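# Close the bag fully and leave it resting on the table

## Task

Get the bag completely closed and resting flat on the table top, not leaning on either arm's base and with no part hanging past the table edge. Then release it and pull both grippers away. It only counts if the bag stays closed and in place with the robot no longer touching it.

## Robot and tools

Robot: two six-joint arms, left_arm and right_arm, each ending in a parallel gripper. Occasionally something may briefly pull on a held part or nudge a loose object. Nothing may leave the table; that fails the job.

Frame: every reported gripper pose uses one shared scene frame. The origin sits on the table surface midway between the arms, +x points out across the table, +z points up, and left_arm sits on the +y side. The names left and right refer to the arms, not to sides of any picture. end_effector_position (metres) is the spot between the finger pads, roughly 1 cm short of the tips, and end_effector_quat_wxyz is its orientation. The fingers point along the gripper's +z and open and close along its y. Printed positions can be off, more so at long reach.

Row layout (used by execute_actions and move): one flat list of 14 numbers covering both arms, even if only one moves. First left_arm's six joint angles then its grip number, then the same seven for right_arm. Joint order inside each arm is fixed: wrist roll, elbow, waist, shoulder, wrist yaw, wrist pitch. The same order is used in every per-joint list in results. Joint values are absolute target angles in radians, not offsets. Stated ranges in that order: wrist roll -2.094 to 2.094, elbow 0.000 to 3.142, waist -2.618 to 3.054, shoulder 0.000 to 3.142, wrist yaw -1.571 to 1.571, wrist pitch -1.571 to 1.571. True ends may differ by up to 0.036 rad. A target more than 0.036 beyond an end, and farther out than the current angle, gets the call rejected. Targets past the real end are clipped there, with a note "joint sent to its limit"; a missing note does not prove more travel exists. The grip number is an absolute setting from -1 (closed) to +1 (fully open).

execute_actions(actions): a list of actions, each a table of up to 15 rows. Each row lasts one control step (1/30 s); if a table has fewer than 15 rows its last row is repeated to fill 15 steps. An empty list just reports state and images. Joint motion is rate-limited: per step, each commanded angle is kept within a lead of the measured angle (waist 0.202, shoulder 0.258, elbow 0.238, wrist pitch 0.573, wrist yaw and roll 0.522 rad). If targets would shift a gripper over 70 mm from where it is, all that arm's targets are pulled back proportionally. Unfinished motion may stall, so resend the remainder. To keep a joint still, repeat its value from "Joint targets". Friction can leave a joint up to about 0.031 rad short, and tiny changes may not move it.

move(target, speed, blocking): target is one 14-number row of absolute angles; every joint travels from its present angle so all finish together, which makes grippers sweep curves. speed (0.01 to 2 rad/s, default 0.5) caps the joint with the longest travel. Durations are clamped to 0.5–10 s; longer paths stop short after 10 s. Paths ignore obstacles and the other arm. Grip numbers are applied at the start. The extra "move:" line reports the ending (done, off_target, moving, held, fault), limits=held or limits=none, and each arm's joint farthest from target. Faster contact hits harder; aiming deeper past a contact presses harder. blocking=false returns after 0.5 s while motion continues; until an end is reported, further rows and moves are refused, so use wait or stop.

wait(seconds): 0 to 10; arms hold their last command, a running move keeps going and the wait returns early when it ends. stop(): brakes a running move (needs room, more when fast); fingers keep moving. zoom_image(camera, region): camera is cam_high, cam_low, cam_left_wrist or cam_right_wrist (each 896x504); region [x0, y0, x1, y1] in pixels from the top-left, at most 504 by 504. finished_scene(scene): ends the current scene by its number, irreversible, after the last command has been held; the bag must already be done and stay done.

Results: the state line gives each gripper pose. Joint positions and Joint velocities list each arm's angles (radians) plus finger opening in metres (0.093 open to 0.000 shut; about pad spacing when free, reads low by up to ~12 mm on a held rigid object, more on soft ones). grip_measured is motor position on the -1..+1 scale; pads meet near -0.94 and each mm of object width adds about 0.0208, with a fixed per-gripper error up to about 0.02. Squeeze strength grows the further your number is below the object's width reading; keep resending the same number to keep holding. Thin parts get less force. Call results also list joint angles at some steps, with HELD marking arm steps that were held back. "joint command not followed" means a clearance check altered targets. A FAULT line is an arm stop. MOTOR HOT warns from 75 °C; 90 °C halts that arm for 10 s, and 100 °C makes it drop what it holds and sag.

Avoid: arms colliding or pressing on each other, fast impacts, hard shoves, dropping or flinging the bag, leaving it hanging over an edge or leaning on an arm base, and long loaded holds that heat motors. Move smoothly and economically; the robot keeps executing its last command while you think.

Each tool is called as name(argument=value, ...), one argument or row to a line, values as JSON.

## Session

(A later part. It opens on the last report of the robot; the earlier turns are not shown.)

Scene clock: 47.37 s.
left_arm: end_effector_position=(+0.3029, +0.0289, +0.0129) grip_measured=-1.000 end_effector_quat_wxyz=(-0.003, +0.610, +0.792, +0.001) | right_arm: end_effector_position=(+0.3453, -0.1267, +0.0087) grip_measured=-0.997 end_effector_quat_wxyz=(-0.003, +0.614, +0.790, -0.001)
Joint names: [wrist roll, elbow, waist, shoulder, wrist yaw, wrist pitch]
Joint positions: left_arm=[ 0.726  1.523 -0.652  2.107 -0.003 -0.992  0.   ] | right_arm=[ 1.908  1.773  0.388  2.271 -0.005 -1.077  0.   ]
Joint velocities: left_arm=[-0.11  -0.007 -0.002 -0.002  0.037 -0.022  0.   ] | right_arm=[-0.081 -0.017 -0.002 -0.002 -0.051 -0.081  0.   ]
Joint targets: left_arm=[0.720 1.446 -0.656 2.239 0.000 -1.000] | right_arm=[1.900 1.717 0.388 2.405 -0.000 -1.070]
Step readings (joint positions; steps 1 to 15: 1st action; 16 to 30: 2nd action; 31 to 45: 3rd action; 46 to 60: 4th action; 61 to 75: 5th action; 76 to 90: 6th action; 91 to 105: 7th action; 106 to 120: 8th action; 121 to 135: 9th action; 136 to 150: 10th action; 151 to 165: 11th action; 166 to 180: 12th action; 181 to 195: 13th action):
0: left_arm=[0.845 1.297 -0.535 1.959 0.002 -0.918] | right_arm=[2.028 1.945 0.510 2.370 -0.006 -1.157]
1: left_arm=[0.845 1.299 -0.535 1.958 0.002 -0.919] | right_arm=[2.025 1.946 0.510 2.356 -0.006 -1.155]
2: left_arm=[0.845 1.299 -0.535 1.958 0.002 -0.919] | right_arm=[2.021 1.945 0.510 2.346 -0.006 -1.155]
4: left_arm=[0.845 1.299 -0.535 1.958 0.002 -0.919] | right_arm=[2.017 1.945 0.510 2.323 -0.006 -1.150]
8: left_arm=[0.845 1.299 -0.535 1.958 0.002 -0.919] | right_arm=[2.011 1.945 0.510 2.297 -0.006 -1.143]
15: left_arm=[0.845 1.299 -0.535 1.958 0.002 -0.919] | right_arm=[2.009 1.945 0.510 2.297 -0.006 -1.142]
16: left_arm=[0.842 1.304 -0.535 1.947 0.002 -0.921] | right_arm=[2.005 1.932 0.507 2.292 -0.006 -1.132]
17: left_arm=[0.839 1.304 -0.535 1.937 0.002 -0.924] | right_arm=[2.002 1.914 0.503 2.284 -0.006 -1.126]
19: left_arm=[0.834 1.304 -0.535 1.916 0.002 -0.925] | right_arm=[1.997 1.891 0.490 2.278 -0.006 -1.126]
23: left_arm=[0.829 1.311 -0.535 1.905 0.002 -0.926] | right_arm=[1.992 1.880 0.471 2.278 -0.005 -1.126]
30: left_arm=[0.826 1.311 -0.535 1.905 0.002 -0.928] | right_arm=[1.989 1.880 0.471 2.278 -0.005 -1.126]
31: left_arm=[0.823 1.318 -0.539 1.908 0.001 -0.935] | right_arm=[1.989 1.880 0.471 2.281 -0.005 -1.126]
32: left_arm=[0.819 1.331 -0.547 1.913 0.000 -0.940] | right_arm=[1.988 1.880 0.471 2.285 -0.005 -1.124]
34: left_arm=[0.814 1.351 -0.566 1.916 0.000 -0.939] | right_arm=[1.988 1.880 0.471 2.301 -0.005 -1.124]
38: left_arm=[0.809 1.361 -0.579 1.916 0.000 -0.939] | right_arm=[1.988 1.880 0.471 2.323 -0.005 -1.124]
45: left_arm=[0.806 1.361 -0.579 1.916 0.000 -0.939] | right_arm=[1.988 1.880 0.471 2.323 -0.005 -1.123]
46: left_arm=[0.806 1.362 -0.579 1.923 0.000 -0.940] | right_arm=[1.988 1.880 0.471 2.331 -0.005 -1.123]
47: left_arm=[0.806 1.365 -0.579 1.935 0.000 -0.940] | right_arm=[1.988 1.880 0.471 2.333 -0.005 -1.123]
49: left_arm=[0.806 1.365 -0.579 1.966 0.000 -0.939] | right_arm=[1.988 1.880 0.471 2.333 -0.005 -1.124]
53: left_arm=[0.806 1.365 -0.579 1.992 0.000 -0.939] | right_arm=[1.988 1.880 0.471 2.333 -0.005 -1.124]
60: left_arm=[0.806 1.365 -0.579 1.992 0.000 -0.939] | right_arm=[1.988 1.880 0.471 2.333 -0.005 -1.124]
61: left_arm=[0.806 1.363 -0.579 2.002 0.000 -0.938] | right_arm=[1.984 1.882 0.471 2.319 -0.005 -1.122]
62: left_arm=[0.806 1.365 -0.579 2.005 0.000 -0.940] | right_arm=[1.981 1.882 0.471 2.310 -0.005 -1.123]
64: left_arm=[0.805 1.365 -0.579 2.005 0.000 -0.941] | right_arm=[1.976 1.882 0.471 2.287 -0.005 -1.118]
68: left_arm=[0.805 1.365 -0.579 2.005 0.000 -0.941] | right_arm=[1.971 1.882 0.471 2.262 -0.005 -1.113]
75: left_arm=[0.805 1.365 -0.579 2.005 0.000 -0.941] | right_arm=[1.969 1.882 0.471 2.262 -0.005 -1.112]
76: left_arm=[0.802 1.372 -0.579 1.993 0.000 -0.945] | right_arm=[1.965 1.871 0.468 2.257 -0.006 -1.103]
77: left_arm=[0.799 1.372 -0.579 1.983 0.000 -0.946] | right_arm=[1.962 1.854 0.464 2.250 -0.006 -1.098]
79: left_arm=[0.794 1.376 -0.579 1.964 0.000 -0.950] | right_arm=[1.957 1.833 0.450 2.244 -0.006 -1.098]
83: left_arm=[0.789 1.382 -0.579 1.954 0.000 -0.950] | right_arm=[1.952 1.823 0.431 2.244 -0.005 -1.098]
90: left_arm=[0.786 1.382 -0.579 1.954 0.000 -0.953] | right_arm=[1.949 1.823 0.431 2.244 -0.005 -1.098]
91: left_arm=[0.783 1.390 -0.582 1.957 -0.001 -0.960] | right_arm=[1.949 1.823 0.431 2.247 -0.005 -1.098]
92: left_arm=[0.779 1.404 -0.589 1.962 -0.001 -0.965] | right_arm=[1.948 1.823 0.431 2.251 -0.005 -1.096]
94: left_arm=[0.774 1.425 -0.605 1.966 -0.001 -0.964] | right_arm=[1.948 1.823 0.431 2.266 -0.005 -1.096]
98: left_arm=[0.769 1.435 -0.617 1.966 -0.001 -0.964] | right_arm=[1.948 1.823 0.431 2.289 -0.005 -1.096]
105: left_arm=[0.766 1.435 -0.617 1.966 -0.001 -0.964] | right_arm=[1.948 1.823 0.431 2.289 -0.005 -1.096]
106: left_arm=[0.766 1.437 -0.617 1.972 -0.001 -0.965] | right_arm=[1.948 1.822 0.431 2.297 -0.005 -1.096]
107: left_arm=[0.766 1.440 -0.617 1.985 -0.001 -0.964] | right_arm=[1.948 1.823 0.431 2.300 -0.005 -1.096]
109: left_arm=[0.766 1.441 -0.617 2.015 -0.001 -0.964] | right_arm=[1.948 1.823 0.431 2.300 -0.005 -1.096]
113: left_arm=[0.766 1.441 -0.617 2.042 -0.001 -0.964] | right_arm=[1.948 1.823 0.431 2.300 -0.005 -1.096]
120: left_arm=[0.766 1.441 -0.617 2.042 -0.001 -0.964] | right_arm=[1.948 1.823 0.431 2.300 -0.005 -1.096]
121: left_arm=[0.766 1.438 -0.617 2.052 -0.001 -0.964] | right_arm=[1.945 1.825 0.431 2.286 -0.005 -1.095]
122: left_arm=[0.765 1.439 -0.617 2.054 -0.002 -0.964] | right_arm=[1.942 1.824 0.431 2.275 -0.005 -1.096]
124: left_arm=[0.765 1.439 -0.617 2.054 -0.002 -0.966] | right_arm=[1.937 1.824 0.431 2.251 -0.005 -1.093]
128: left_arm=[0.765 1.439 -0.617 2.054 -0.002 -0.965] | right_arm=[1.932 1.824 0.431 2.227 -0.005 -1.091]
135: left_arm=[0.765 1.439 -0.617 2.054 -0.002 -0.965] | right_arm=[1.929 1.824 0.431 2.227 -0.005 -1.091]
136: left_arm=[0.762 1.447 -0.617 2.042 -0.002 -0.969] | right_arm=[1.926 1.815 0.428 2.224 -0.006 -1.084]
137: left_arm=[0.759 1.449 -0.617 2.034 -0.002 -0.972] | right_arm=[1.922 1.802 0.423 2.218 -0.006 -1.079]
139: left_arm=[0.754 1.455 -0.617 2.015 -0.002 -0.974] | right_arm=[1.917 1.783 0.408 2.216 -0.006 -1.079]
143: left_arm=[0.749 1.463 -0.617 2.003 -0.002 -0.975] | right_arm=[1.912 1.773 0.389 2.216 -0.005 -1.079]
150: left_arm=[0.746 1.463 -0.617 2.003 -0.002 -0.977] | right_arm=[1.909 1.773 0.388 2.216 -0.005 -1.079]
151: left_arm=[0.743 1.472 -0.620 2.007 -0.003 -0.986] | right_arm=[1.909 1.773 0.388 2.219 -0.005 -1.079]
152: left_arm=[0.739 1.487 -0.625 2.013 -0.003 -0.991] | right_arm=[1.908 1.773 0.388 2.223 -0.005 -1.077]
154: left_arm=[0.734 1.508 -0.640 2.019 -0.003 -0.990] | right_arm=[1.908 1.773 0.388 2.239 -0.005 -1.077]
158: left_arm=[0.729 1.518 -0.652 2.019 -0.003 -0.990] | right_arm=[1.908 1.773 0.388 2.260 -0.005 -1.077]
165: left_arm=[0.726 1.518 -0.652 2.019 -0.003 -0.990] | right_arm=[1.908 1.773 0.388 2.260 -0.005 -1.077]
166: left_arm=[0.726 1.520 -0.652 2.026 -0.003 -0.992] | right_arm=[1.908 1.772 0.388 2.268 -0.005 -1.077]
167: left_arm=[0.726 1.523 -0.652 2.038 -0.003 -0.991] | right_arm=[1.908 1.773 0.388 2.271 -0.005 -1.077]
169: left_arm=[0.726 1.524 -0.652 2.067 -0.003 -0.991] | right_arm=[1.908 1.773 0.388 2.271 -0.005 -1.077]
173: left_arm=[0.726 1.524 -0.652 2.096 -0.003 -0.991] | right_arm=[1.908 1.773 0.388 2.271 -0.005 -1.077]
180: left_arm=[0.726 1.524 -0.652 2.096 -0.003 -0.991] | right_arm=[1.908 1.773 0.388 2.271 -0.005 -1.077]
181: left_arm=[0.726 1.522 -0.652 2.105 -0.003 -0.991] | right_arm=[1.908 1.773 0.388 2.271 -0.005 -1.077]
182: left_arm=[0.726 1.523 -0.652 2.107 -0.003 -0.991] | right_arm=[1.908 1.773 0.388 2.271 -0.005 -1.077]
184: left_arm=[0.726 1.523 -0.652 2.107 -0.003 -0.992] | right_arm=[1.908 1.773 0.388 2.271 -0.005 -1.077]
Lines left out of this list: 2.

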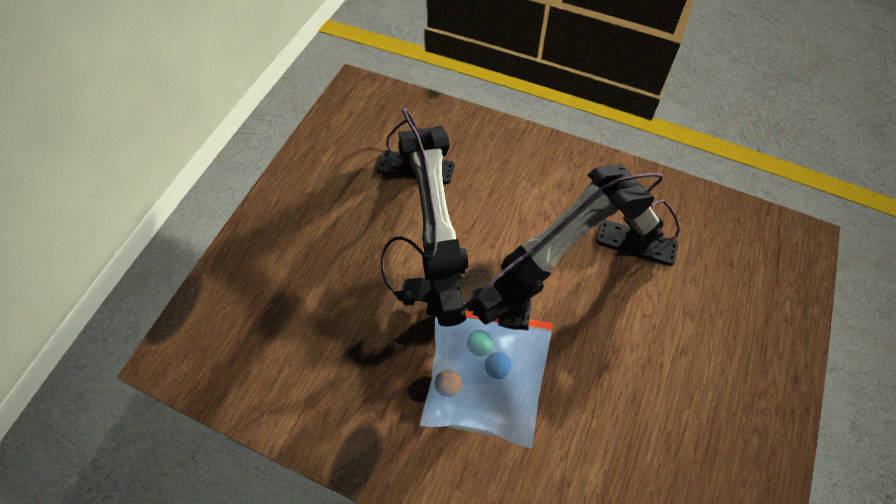

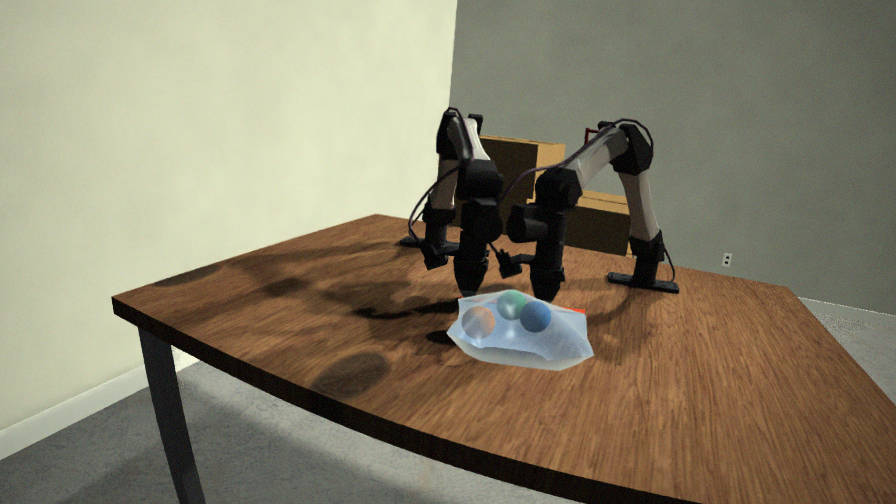

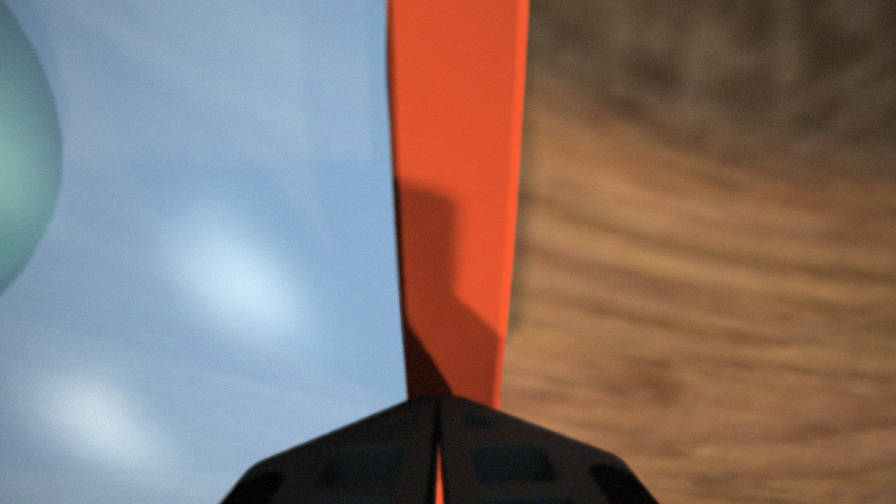

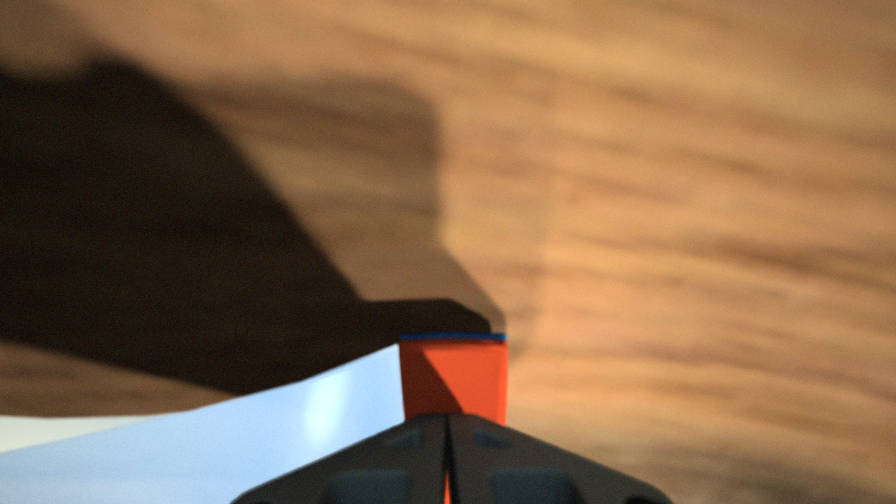

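execute_actions(
  actions=[
    [[0.72,1.48,-0.656,2.17,0,-1.0,-1,1.89,1.77,0.388,2.2,0,-1.065,-1]],
    [[0.72,1.48,-0.656,2.17,0,-1.0,-1,1.87,1.728,0.357,2.19,0,-1.06,-1]],
    [[0.72,1.48,-0.656,2.17,0,-1.0,-1,1.87,1.735,0.357,2.262,0,-1.06,-1]],
    [[0.72,1.48,-0.656,2.17,0,-1.0,-1,1.87,1.69,0.357,2.395,0,-1.06,-1]],
    [[0.72,1.48,-0.656,2.17,0,-1.0,-1,1.87,1.75,0.357,2.17,0,-1.06,-1]],
    [[0.7,1.55,-0.656,2.055,0,-1.02,-1,1.87,1.72,0.27,2.09,0,-1.06,-1]],
    [[0.69,1.615,-0.695,2.1,0,-1.035,-1,1.87,1.68,0.17,2.01,0,-1.06,-1]],
    [[0.69,1.61,-0.695,2.168,0,-1.035,-1,1.87,1.64,0.07,1.95,0,-1.06,-1]],
    [[0.69,1.54,-0.695,2.3,0,-1.035,-1,1.87,1.6,-0.03,1.9,0,-1.06,-1]],
    [[0.67,1.64,-0.695,2.11,0,-1.06,-1,1.87,1.6,-0.13,1.9,0,-1.06,-1]],
    [[0.66,1.714,-0.725,2.16,0,-1.075,-1,1.87,1.6,-0.23,1.9,0,-1.06,-1]],
    [[0.66,1.71,-0.725,2.228,0,-1.075,-1,1.87,1.6,-0.23,1.9,0,-1.06,-1]],
    [[0.66,1.645,-0.725,2.36,0,-1.075,-1,1.87,1.6,-0.23,1.9,0,-1.06,-1]],
    [[0.64,1.74,-0.725,2.17,0,-1.1,-1,1.87,1.6,-0.23,1.9,0,-1.06,-1]],
    [[0.63,1.823,-0.753,2.23,0,-1.118,-1,1.87,1.6,-0.23,1.9,0,-1.06,-1]],
    [[0.63,1.82,-0.753,2.294,0,-1.118,-1,1.87,1.6,-0.23,1.9,0,-1.06,-1]],
    [[0.63,1.76,-0.753,2.425,0,-1.118,-1,1.87,1.6,-0.23,1.9,0,-1.06,-1]],
    [[0.62,1.85,-0.753,2.24,0,-1.145,-1,1.87,1.6,-0.23,1.9,0,-1.06,-1]],
    [[0.61,1.934,-0.776,2.295,0,-1.165,-1,1.87,1.6,-0.23,1.9,0,-1.06,-1]],
    [[0.61,1.93,-0.776,2.358,0,-1.165,-1,1.87,1.6,-0.23,1.9,0,-1.06,-1]],
    [[0.61,1.875,-0.776,2.49,0,-1.165,-1,1.87,1.6,-0.23,1.9,0,-1.06,-1]],
    [[0.61,1.93,-0.776,2.28,0,-1.165,-1,1.87,1.6,-0.23,1.9,0,-1.06,-1]],
  ],
)

move(
  target=[0,0.6,-0.8,1.1,0,-0.3,-1,1.87,1.6,-0.23,1.9,0,-1.06,-1],
  speed=1,
)

Scene clock: 70.70 s.
left_arm: end_effector_position=(+0.3269, -0.0520, +0.0478) grip_measured=-1.000 end_effector_quat_wxyz=(+0.035, +0.613, +0.789, +0.000) | right_arm: end_effector_position=(+0.3985, -0.3828, +0.1098) grip_measured=-0.997 end_effector_quat_wxyz=(+0.065, +0.813, +0.572, +0.086)
Joint names: [wrist roll, elbow, waist, shoulder, wrist yaw, wrist pitch]
Joint positions: left_arm=[ 0.615  1.935 -0.77   2.275 -0.003 -1.161  0.   ] | right_arm=[ 1.877  1.617 -0.237  1.918 -0.    -1.054  0.   ]
Joint velocities: left_arm=[-0.037 -0.002  0.022  0.002 -0.051 -0.051  0.   ] | right_arm=[-0.022  0.002 -0.017 -0.017  0.051 -0.037  0.   ]
Joint targets: left_arm=[0.610 1.930 -0.776 2.280 -0.000 -1.165] | right_arm=[1.870 1.600 -0.230 1.900 0.000 -1.060]
Step readings (joint positions; steps 1 to 15: 1st action; 16 to 30: 2nd action; 31 to 45: 3rd action; 46 to 60: 4th action; 61 to 75: 5th action; 76 to 90: 6th action; 91 to 105: 7th action; 106 to 120: 8th action; 121 to 135: 9th action; 136 to 150: 10th action; 151 to 165: 11th action; 166 to 180: 12th action; 181 to 195: 13th action):
0: left_arm=[0.726 1.523 -0.652 2.107 -0.003 -0.992] | right_arm=[1.908 1.773 0.388 2.271 -0.005 -1.077]
1: left_arm=[0.726 1.524 -0.652 2.104 -0.003 -0.992] | right_arm=[1.906 1.775 0.388 2.257 -0.005 -1.076]
2: left_arm=[0.725 1.524 -0.652 2.104 -0.003 -0.992] | right_arm=[1.905 1.775 0.388 2.249 -0.005 -1.078]
4: left_arm=[0.725 1.524 -0.652 2.104 -0.003 -0.992] | right_arm=[1.902 1.775 0.388 2.228 -0.005 -1.076]
8: left_arm=[0.725 1.524 -0.652 2.104 -0.003 -0.992] | right_arm=[1.900 1.775 0.388 2.209 -0.005 -1.076]
15: left_arm=[0.725 1.524 -0.652 2.104 -0.003 -0.992] | right_arm=[1.899 1.775 0.388 2.209 -0.005 -1.076]
16: left_arm=[0.725 1.524 -0.652 2.104 -0.003 -0.992] | right_arm=[1.895 1.770 0.387 2.208 -0.005 -1.072]
17: left_arm=[0.725 1.524 -0.652 2.104 -0.003 -0.992] | right_arm=[1.892 1.762 0.384 2.206 -0.005 -1.069]
19: left_arm=[0.725 1.524 -0.652 2.104 -0.003 -0.992] | right_arm=[1.887 1.751 0.374 2.206 -0.005 -1.069]
23: left_arm=[0.725 1.524 -0.652 2.104 -0.003 -0.992] | right_arm=[1.882 1.743 0.361 2.206 -0.005 -1.069]
30: left_arm=[0.725 1.524 -0.652 2.104 -0.003 -0.992] | right_arm=[1.879 1.743 0.361 2.206 -0.005 -1.069]
31: left_arm=[0.725 1.524 -0.652 2.104 -0.003 -0.992] | right_arm=[1.879 1.743 0.361 2.209 -0.005 -1.069]
32: left_arm=[0.725 1.524 -0.652 2.104 -0.003 -0.992] | right_arm=[1.879 1.743 0.361 2.212 -0.005 -1.068]
34: left_arm=[0.725 1.524 -0.652 2.104 -0.003 -0.992] | right_arm=[1.878 1.743 0.361 2.226 -0.005 -1.068]
38: left_arm=[0.725 1.524 -0.652 2.104 -0.003 -0.992] | right_arm=[1.878 1.743 0.361 2.243 -0.005 -1.067]
45: left_arm=[0.725 1.524 -0.652 2.104 -0.003 -0.992] | right_arm=[1.878 1.743 0.361 2.243 -0.005 -1.067]
46: left_arm=[0.725 1.524 -0.652 2.104 -0.003 -0.992] | right_arm=[1.878 1.743 0.361 2.252 -0.005 -1.067]
47: left_arm=[0.725 1.524 -0.652 2.104 -0.003 -0.992] | right_arm=[1.878 1.744 0.361 2.254 -0.005 -1.068]
49: left_arm=[0.725 1.524 -0.652 2.104 -0.003 -0.992] | right_arm=[1.878 1.744 0.361 2.254 -0.005 -1.069]
53: left_arm=[0.725 1.524 -0.652 2.104 -0.003 -0.992] | right_arm=[1.878 1.744 0.361 2.254 -0.005 -1.069]
60: left_arm=[0.725 1.524 -0.652 2.104 -0.003 -0.992] | right_arm=[1.878 1.744 0.361 2.254 -0.005 -1.069]
61: left_arm=[0.725 1.524 -0.652 2.104 -0.003 -0.992] | right_arm=[1.877 1.746 0.361 2.240 -0.005 -1.069]
62: left_arm=[0.725 1.524 -0.652 2.104 -0.003 -0.992] | right_arm=[1.877 1.746 0.361 2.229 -0.005 -1.070]
64: left_arm=[0.725 1.524 -0.652 2.104 -0.003 -0.992] | right_arm=[1.877 1.746 0.361 2.204 -0.005 -1.070]
68: left_arm=[0.725 1.524 -0.652 2.104 -0.003 -0.992] | right_arm=[1.877 1.746 0.361 2.176 -0.005 -1.069]
75: left_arm=[0.725 1.524 -0.652 2.104 -0.003 -0.992] | right_arm=[1.877 1.746 0.361 2.176 -0.005 -1.069]
76: left_arm=[0.722 1.529 -0.652 2.095 -0.003 -0.995] | right_arm=[1.877 1.743 0.354 2.170 -0.008 -1.066]
77: left_arm=[0.719 1.530 -0.652 2.088 -0.003 -0.998] | right_arm=[1.877 1.735 0.342 2.158 -0.011 -1.065]
79: left_arm=[0.714 1.534 -0.652 2.071 -0.003 -1.003] | right_arm=[1.877 1.731 0.303 2.132 -0.011 -1.066]
83: left_arm=[0.709 1.542 -0.652 2.059 -0.003 -1.004] | right_arm=[1.877 1.731 0.259 2.099 -0.001 -1.065]
90: left_arm=[0.707 1.542 -0.652 2.059 -0.003 -1.007] | right_arm=[1.877 1.731 0.262 2.097 -0.001 -1.065]
91: left_arm=[0.705 1.553 -0.655 2.062 -0.003 -1.017] | right_arm=[1.877 1.722 0.255 2.089 -0.005 -1.058]
92: left_arm=[0.703 1.570 -0.660 2.069 -0.003 -1.023] | right_arm=[1.877 1.708 0.242 2.076 -0.008 -1.056]
94: left_arm=[0.700 1.594 -0.677 2.075 -0.003 -1.023] | right_arm=[1.877 1.696 0.202 2.049 -0.008 -1.060]
98: left_arm=[0.697 1.605 -0.692 2.075 -0.003 -1.023] | right_arm=[1.877 1.695 0.159 2.022 0.000 -1.060]
105: left_arm=[0.696 1.605 -0.692 2.075 -0.003 -1.023] | right_arm=[1.877 1.695 0.162 2.020 0.000 -1.060]
106: left_arm=[0.696 1.607 -0.692 2.081 -0.003 -1.024] | right_arm=[1.877 1.687 0.155 2.014 -0.004 -1.054]
107: left_arm=[0.696 1.611 -0.692 2.093 -0.003 -1.024] | right_arm=[1.877 1.673 0.141 2.003 -0.008 -1.052]
109: left_arm=[0.695 1.611 -0.692 2.122 -0.003 -1.024] | right_arm=[1.877 1.659 0.101 1.983 -0.008 -1.056]
113: left_arm=[0.695 1.611 -0.692 2.151 -0.003 -1.025] | right_arm=[1.877 1.658 0.060 1.967 0.000 -1.056]
120: left_arm=[0.695 1.611 -0.692 2.151 -0.003 -1.025] | right_arm=[1.877 1.658 0.062 1.966 0.000 -1.056]
121: left_arm=[0.695 1.610 -0.692 2.159 -0.003 -1.025] | right_arm=[1.877 1.649 0.055 1.960 -0.004 -1.051]
122: left_arm=[0.695 1.612 -0.692 2.162 -0.003 -1.027] | right_arm=[1.877 1.635 0.041 1.949 -0.008 -1.049]
124: left_arm=[0.695 1.612 -0.692 2.162 -0.003 -1.028] | right_arm=[1.877 1.619 -0.001 1.931 -0.007 -1.054]
128: left_arm=[0.695 1.612 -0.692 2.162 -0.003 -1.028] | right_arm=[1.877 1.617 -0.039 1.918 0.000 -1.054]
135: left_arm=[0.695 1.612 -0.692 2.162 -0.003 -1.028] | right_arm=[1.877 1.617 -0.037 1.918 0.000 -1.054]
136: left_arm=[0.692 1.619 -0.692 2.151 -0.003 -1.032] | right_arm=[1.877 1.617 -0.045 1.918 -0.005 -1.054]
137: left_arm=[0.689 1.620 -0.692 2.143 -0.003 -1.035] | right_arm=[1.877 1.617 -0.060 1.918 -0.008 -1.054]
139: left_arm=[0.684 1.625 -0.692 2.125 -0.003 -1.041] | right_arm=[1.877 1.617 -0.102 1.918 -0.007 -1.054]
143: left_arm=[0.679 1.633 -0.692 2.112 -0.003 -1.042] | right_arm=[1.877 1.617 -0.139 1.918 -0.000 -1.054]
150: left_arm=[0.676 1.633 -0.692 2.112 -0.003 -1.046] | right_arm=[1.877 1.617 -0.137 1.918 -0.000 -1.054]
151: left_arm=[0.675 1.645 -0.694 2.117 -0.003 -1.057] | right_arm=[1.877 1.617 -0.145 1.918 -0.005 -1.054]
152: left_arm=[0.673 1.665 -0.698 2.126 -0.003 -1.064] | right_arm=[1.877 1.617 -0.160 1.918 -0.008 -1.054]
154: left_arm=[0.670 1.692 -0.709 2.133 -0.003 -1.063] | right_arm=[1.877 1.617 -0.202 1.918 -0.007 -1.054]
158: left_arm=[0.667 1.704 -0.720 2.133 -0.003 -1.063] | right_arm=[1.877 1.617 -0.238 1.918 -0.000 -1.054]
165: left_arm=[0.666 1.704 -0.720 2.133 -0.003 -1.063] | right_arm=[1.877 1.617 -0.237 1.918 -0.000 -1.054]
166: left_arm=[0.666 1.707 -0.720 2.140 -0.003 -1.065] | right_arm=[1.877 1.617 -0.237 1.918 -0.000 -1.054]
167: left_arm=[0.666 1.710 -0.720 2.151 -0.003 -1.064] | right_arm=[1.877 1.617 -0.237 1.918 -0.000 -1.054]
169: left_arm=[0.666 1.711 -0.720 2.180 -0.003 -1.064] | right_arm=[1.877 1.617 -0.237 1.918 -0.000 -1.054]
173: left_arm=[0.666 1.711 -0.720 2.212 -0.003 -1.065] | right_arm=[1.877 1.617 -0.237 1.918 -0.000 -1.054]
180: left_arm=[0.666 1.711 -0.720 2.212 -0.003 -1.065] | right_arm=[1.877 1.617 -0.237 1.918 -0.000 -1.054]
181: left_arm=[0.666 1.711 -0.720 2.220 -0.003 -1.065] | right_arm=[1.877 1.617 -0.237 1.918 -0.000 -1.054]
182: left_arm=[0.666 1.712 -0.720 2.222 -0.003 -1.066] | right_arm=[1.877 1.617 -0.237 1.918 -0.000 -1.054]
184: left_arm=[0.666 1.712 -0.720 2.222 -0.003 -1.067] | right_arm=[1.877 1.617 -0.237 1.918 -0.000 -1.054]
Lines left out of this list: 47.

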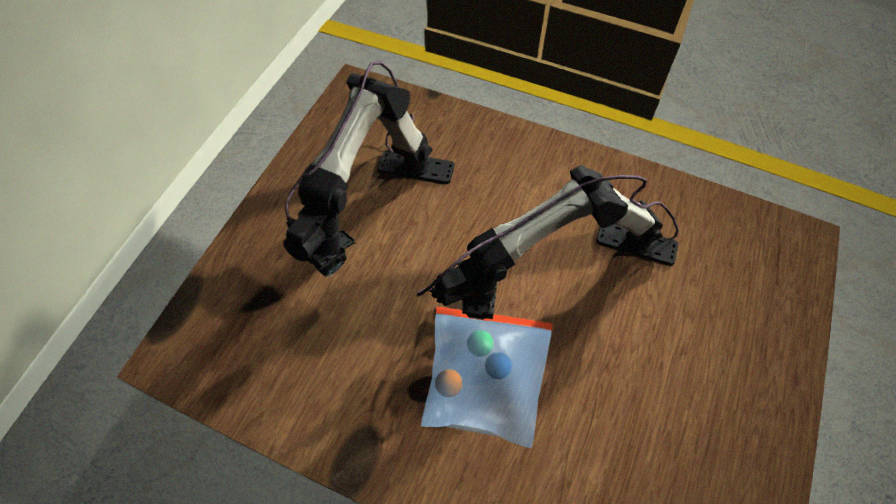

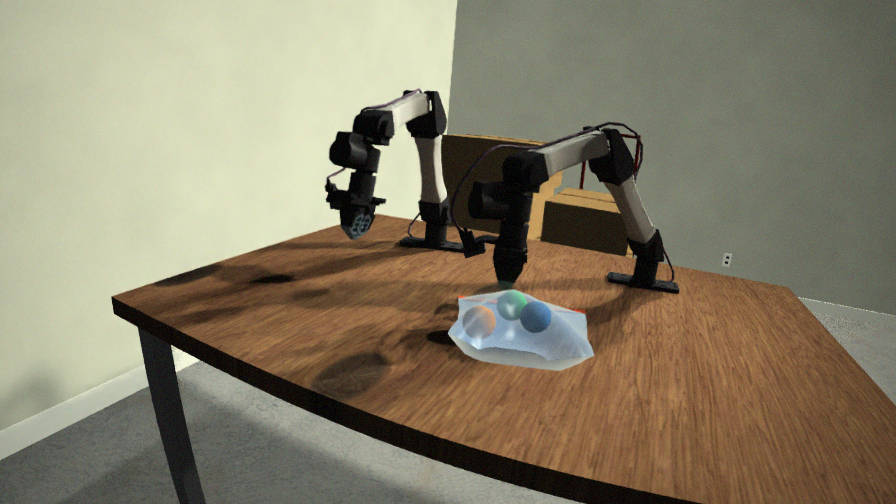

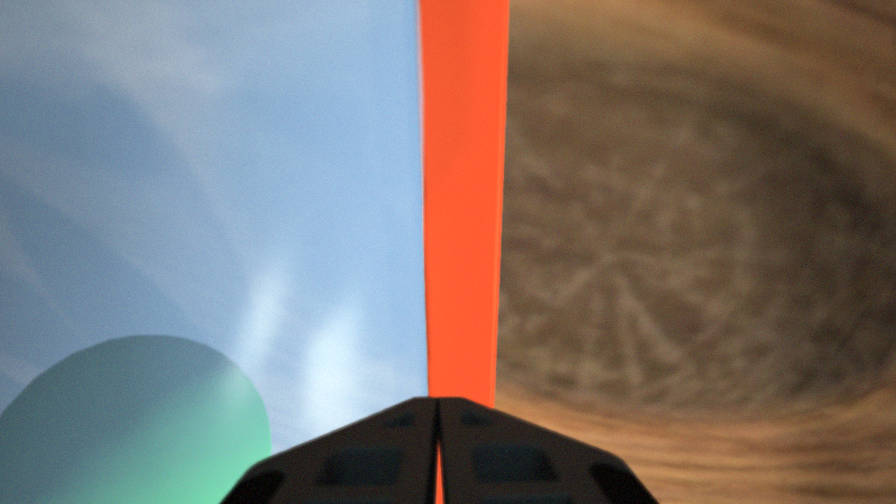

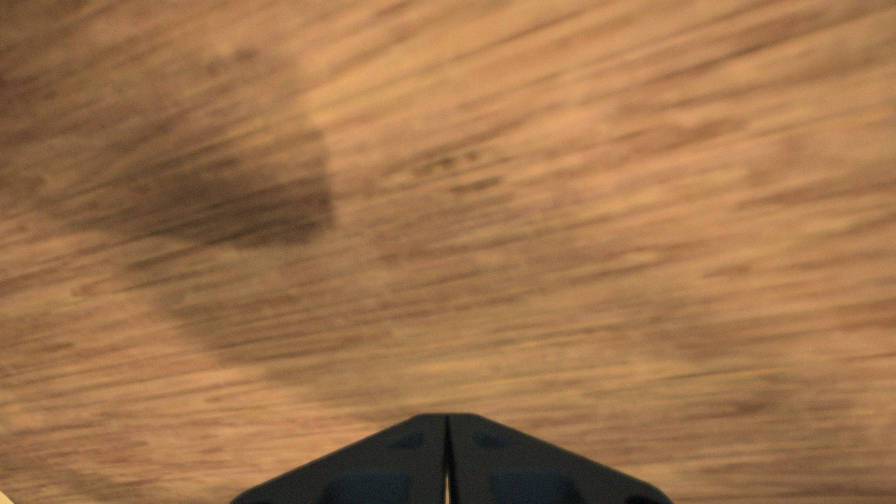

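Scene clock: 72.93 s.
left_arm: end_effector_position=(+0.2160, +0.0344, +0.1145) grip_measured=-1.000 end_effector_quat_wxyz=(+0.355, +0.330, +0.865, -0.132) | right_arm: end_effector_position=(+0.3985, -0.3828, +0.1098) grip_measured=-0.997 end_effector_quat_wxyz=(+0.065, +0.813, +0.572, +0.086)
Joint names: [wrist roll, elbow, waist, shoulder, wrist yaw, wrist pitch]
Joint positions: left_arm=[ 0.006  0.623 -0.789  1.118 -0.003 -0.299  0.   ] | right_arm=[ 1.877  1.617 -0.237  1.918 -0.    -1.054  0.   ]
Joint velocities: left_arm=[-0.037 -0.002 -0.012  0.002 -0.007 -0.051  0.   ] | right_arm=[ 0.022 -0.007  0.002  0.007 -0.081 -0.007  0.   ]
Joint targets: left_arm=[0.000 0.600 -0.800 1.100 -0.000 -0.300] | right_arm=[1.870 1.600 -0.230 1.900 -0.000 -1.060]
move: off_target (left_arm); limits=none; left_arm: farthest joint: the elbow, 0.023 radians from its target (1.335 radians at the start); right_arm: farthest joint: the shoulder, 0.018 radians from its target (0.018 radians at the start)

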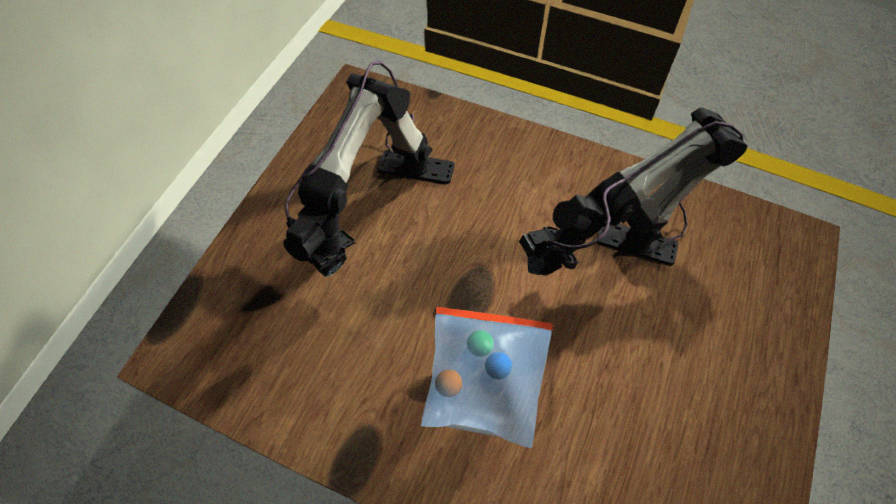

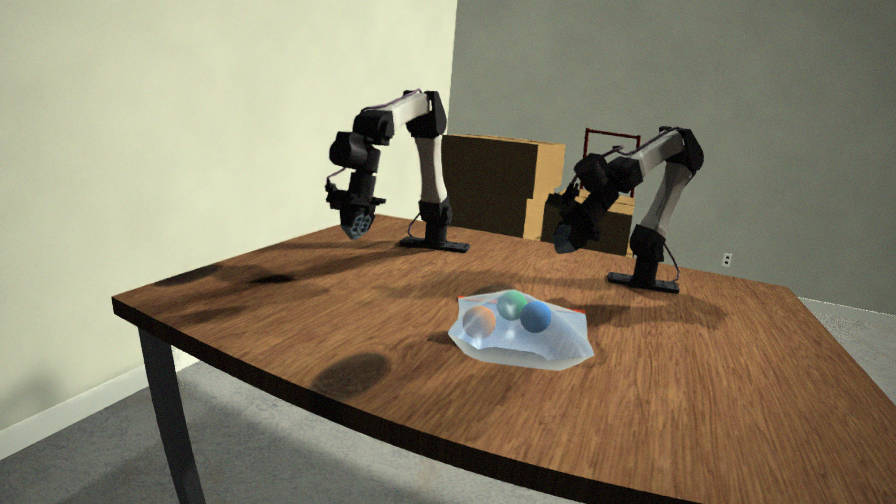

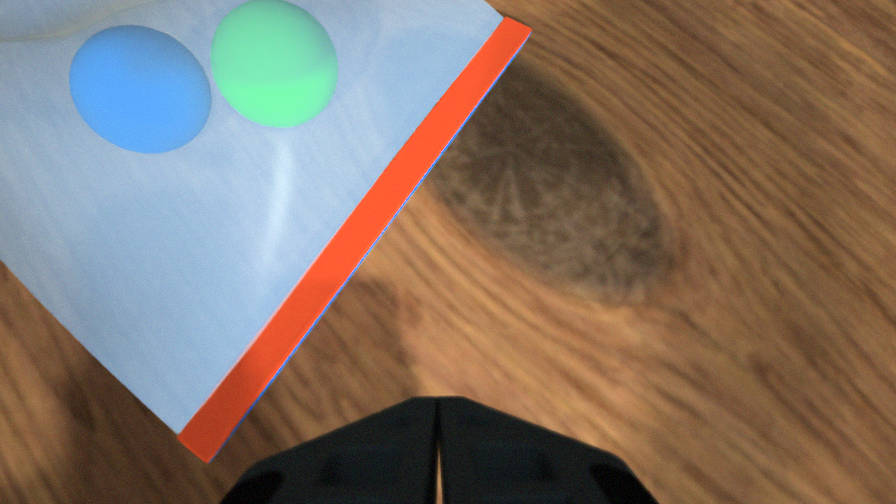

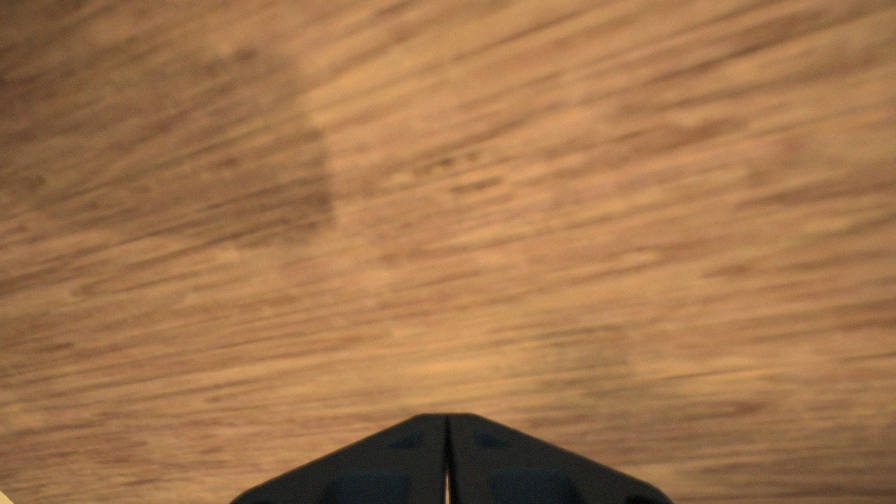

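finished_scene(
  scene=2,
)

The scene is finished: the task was done.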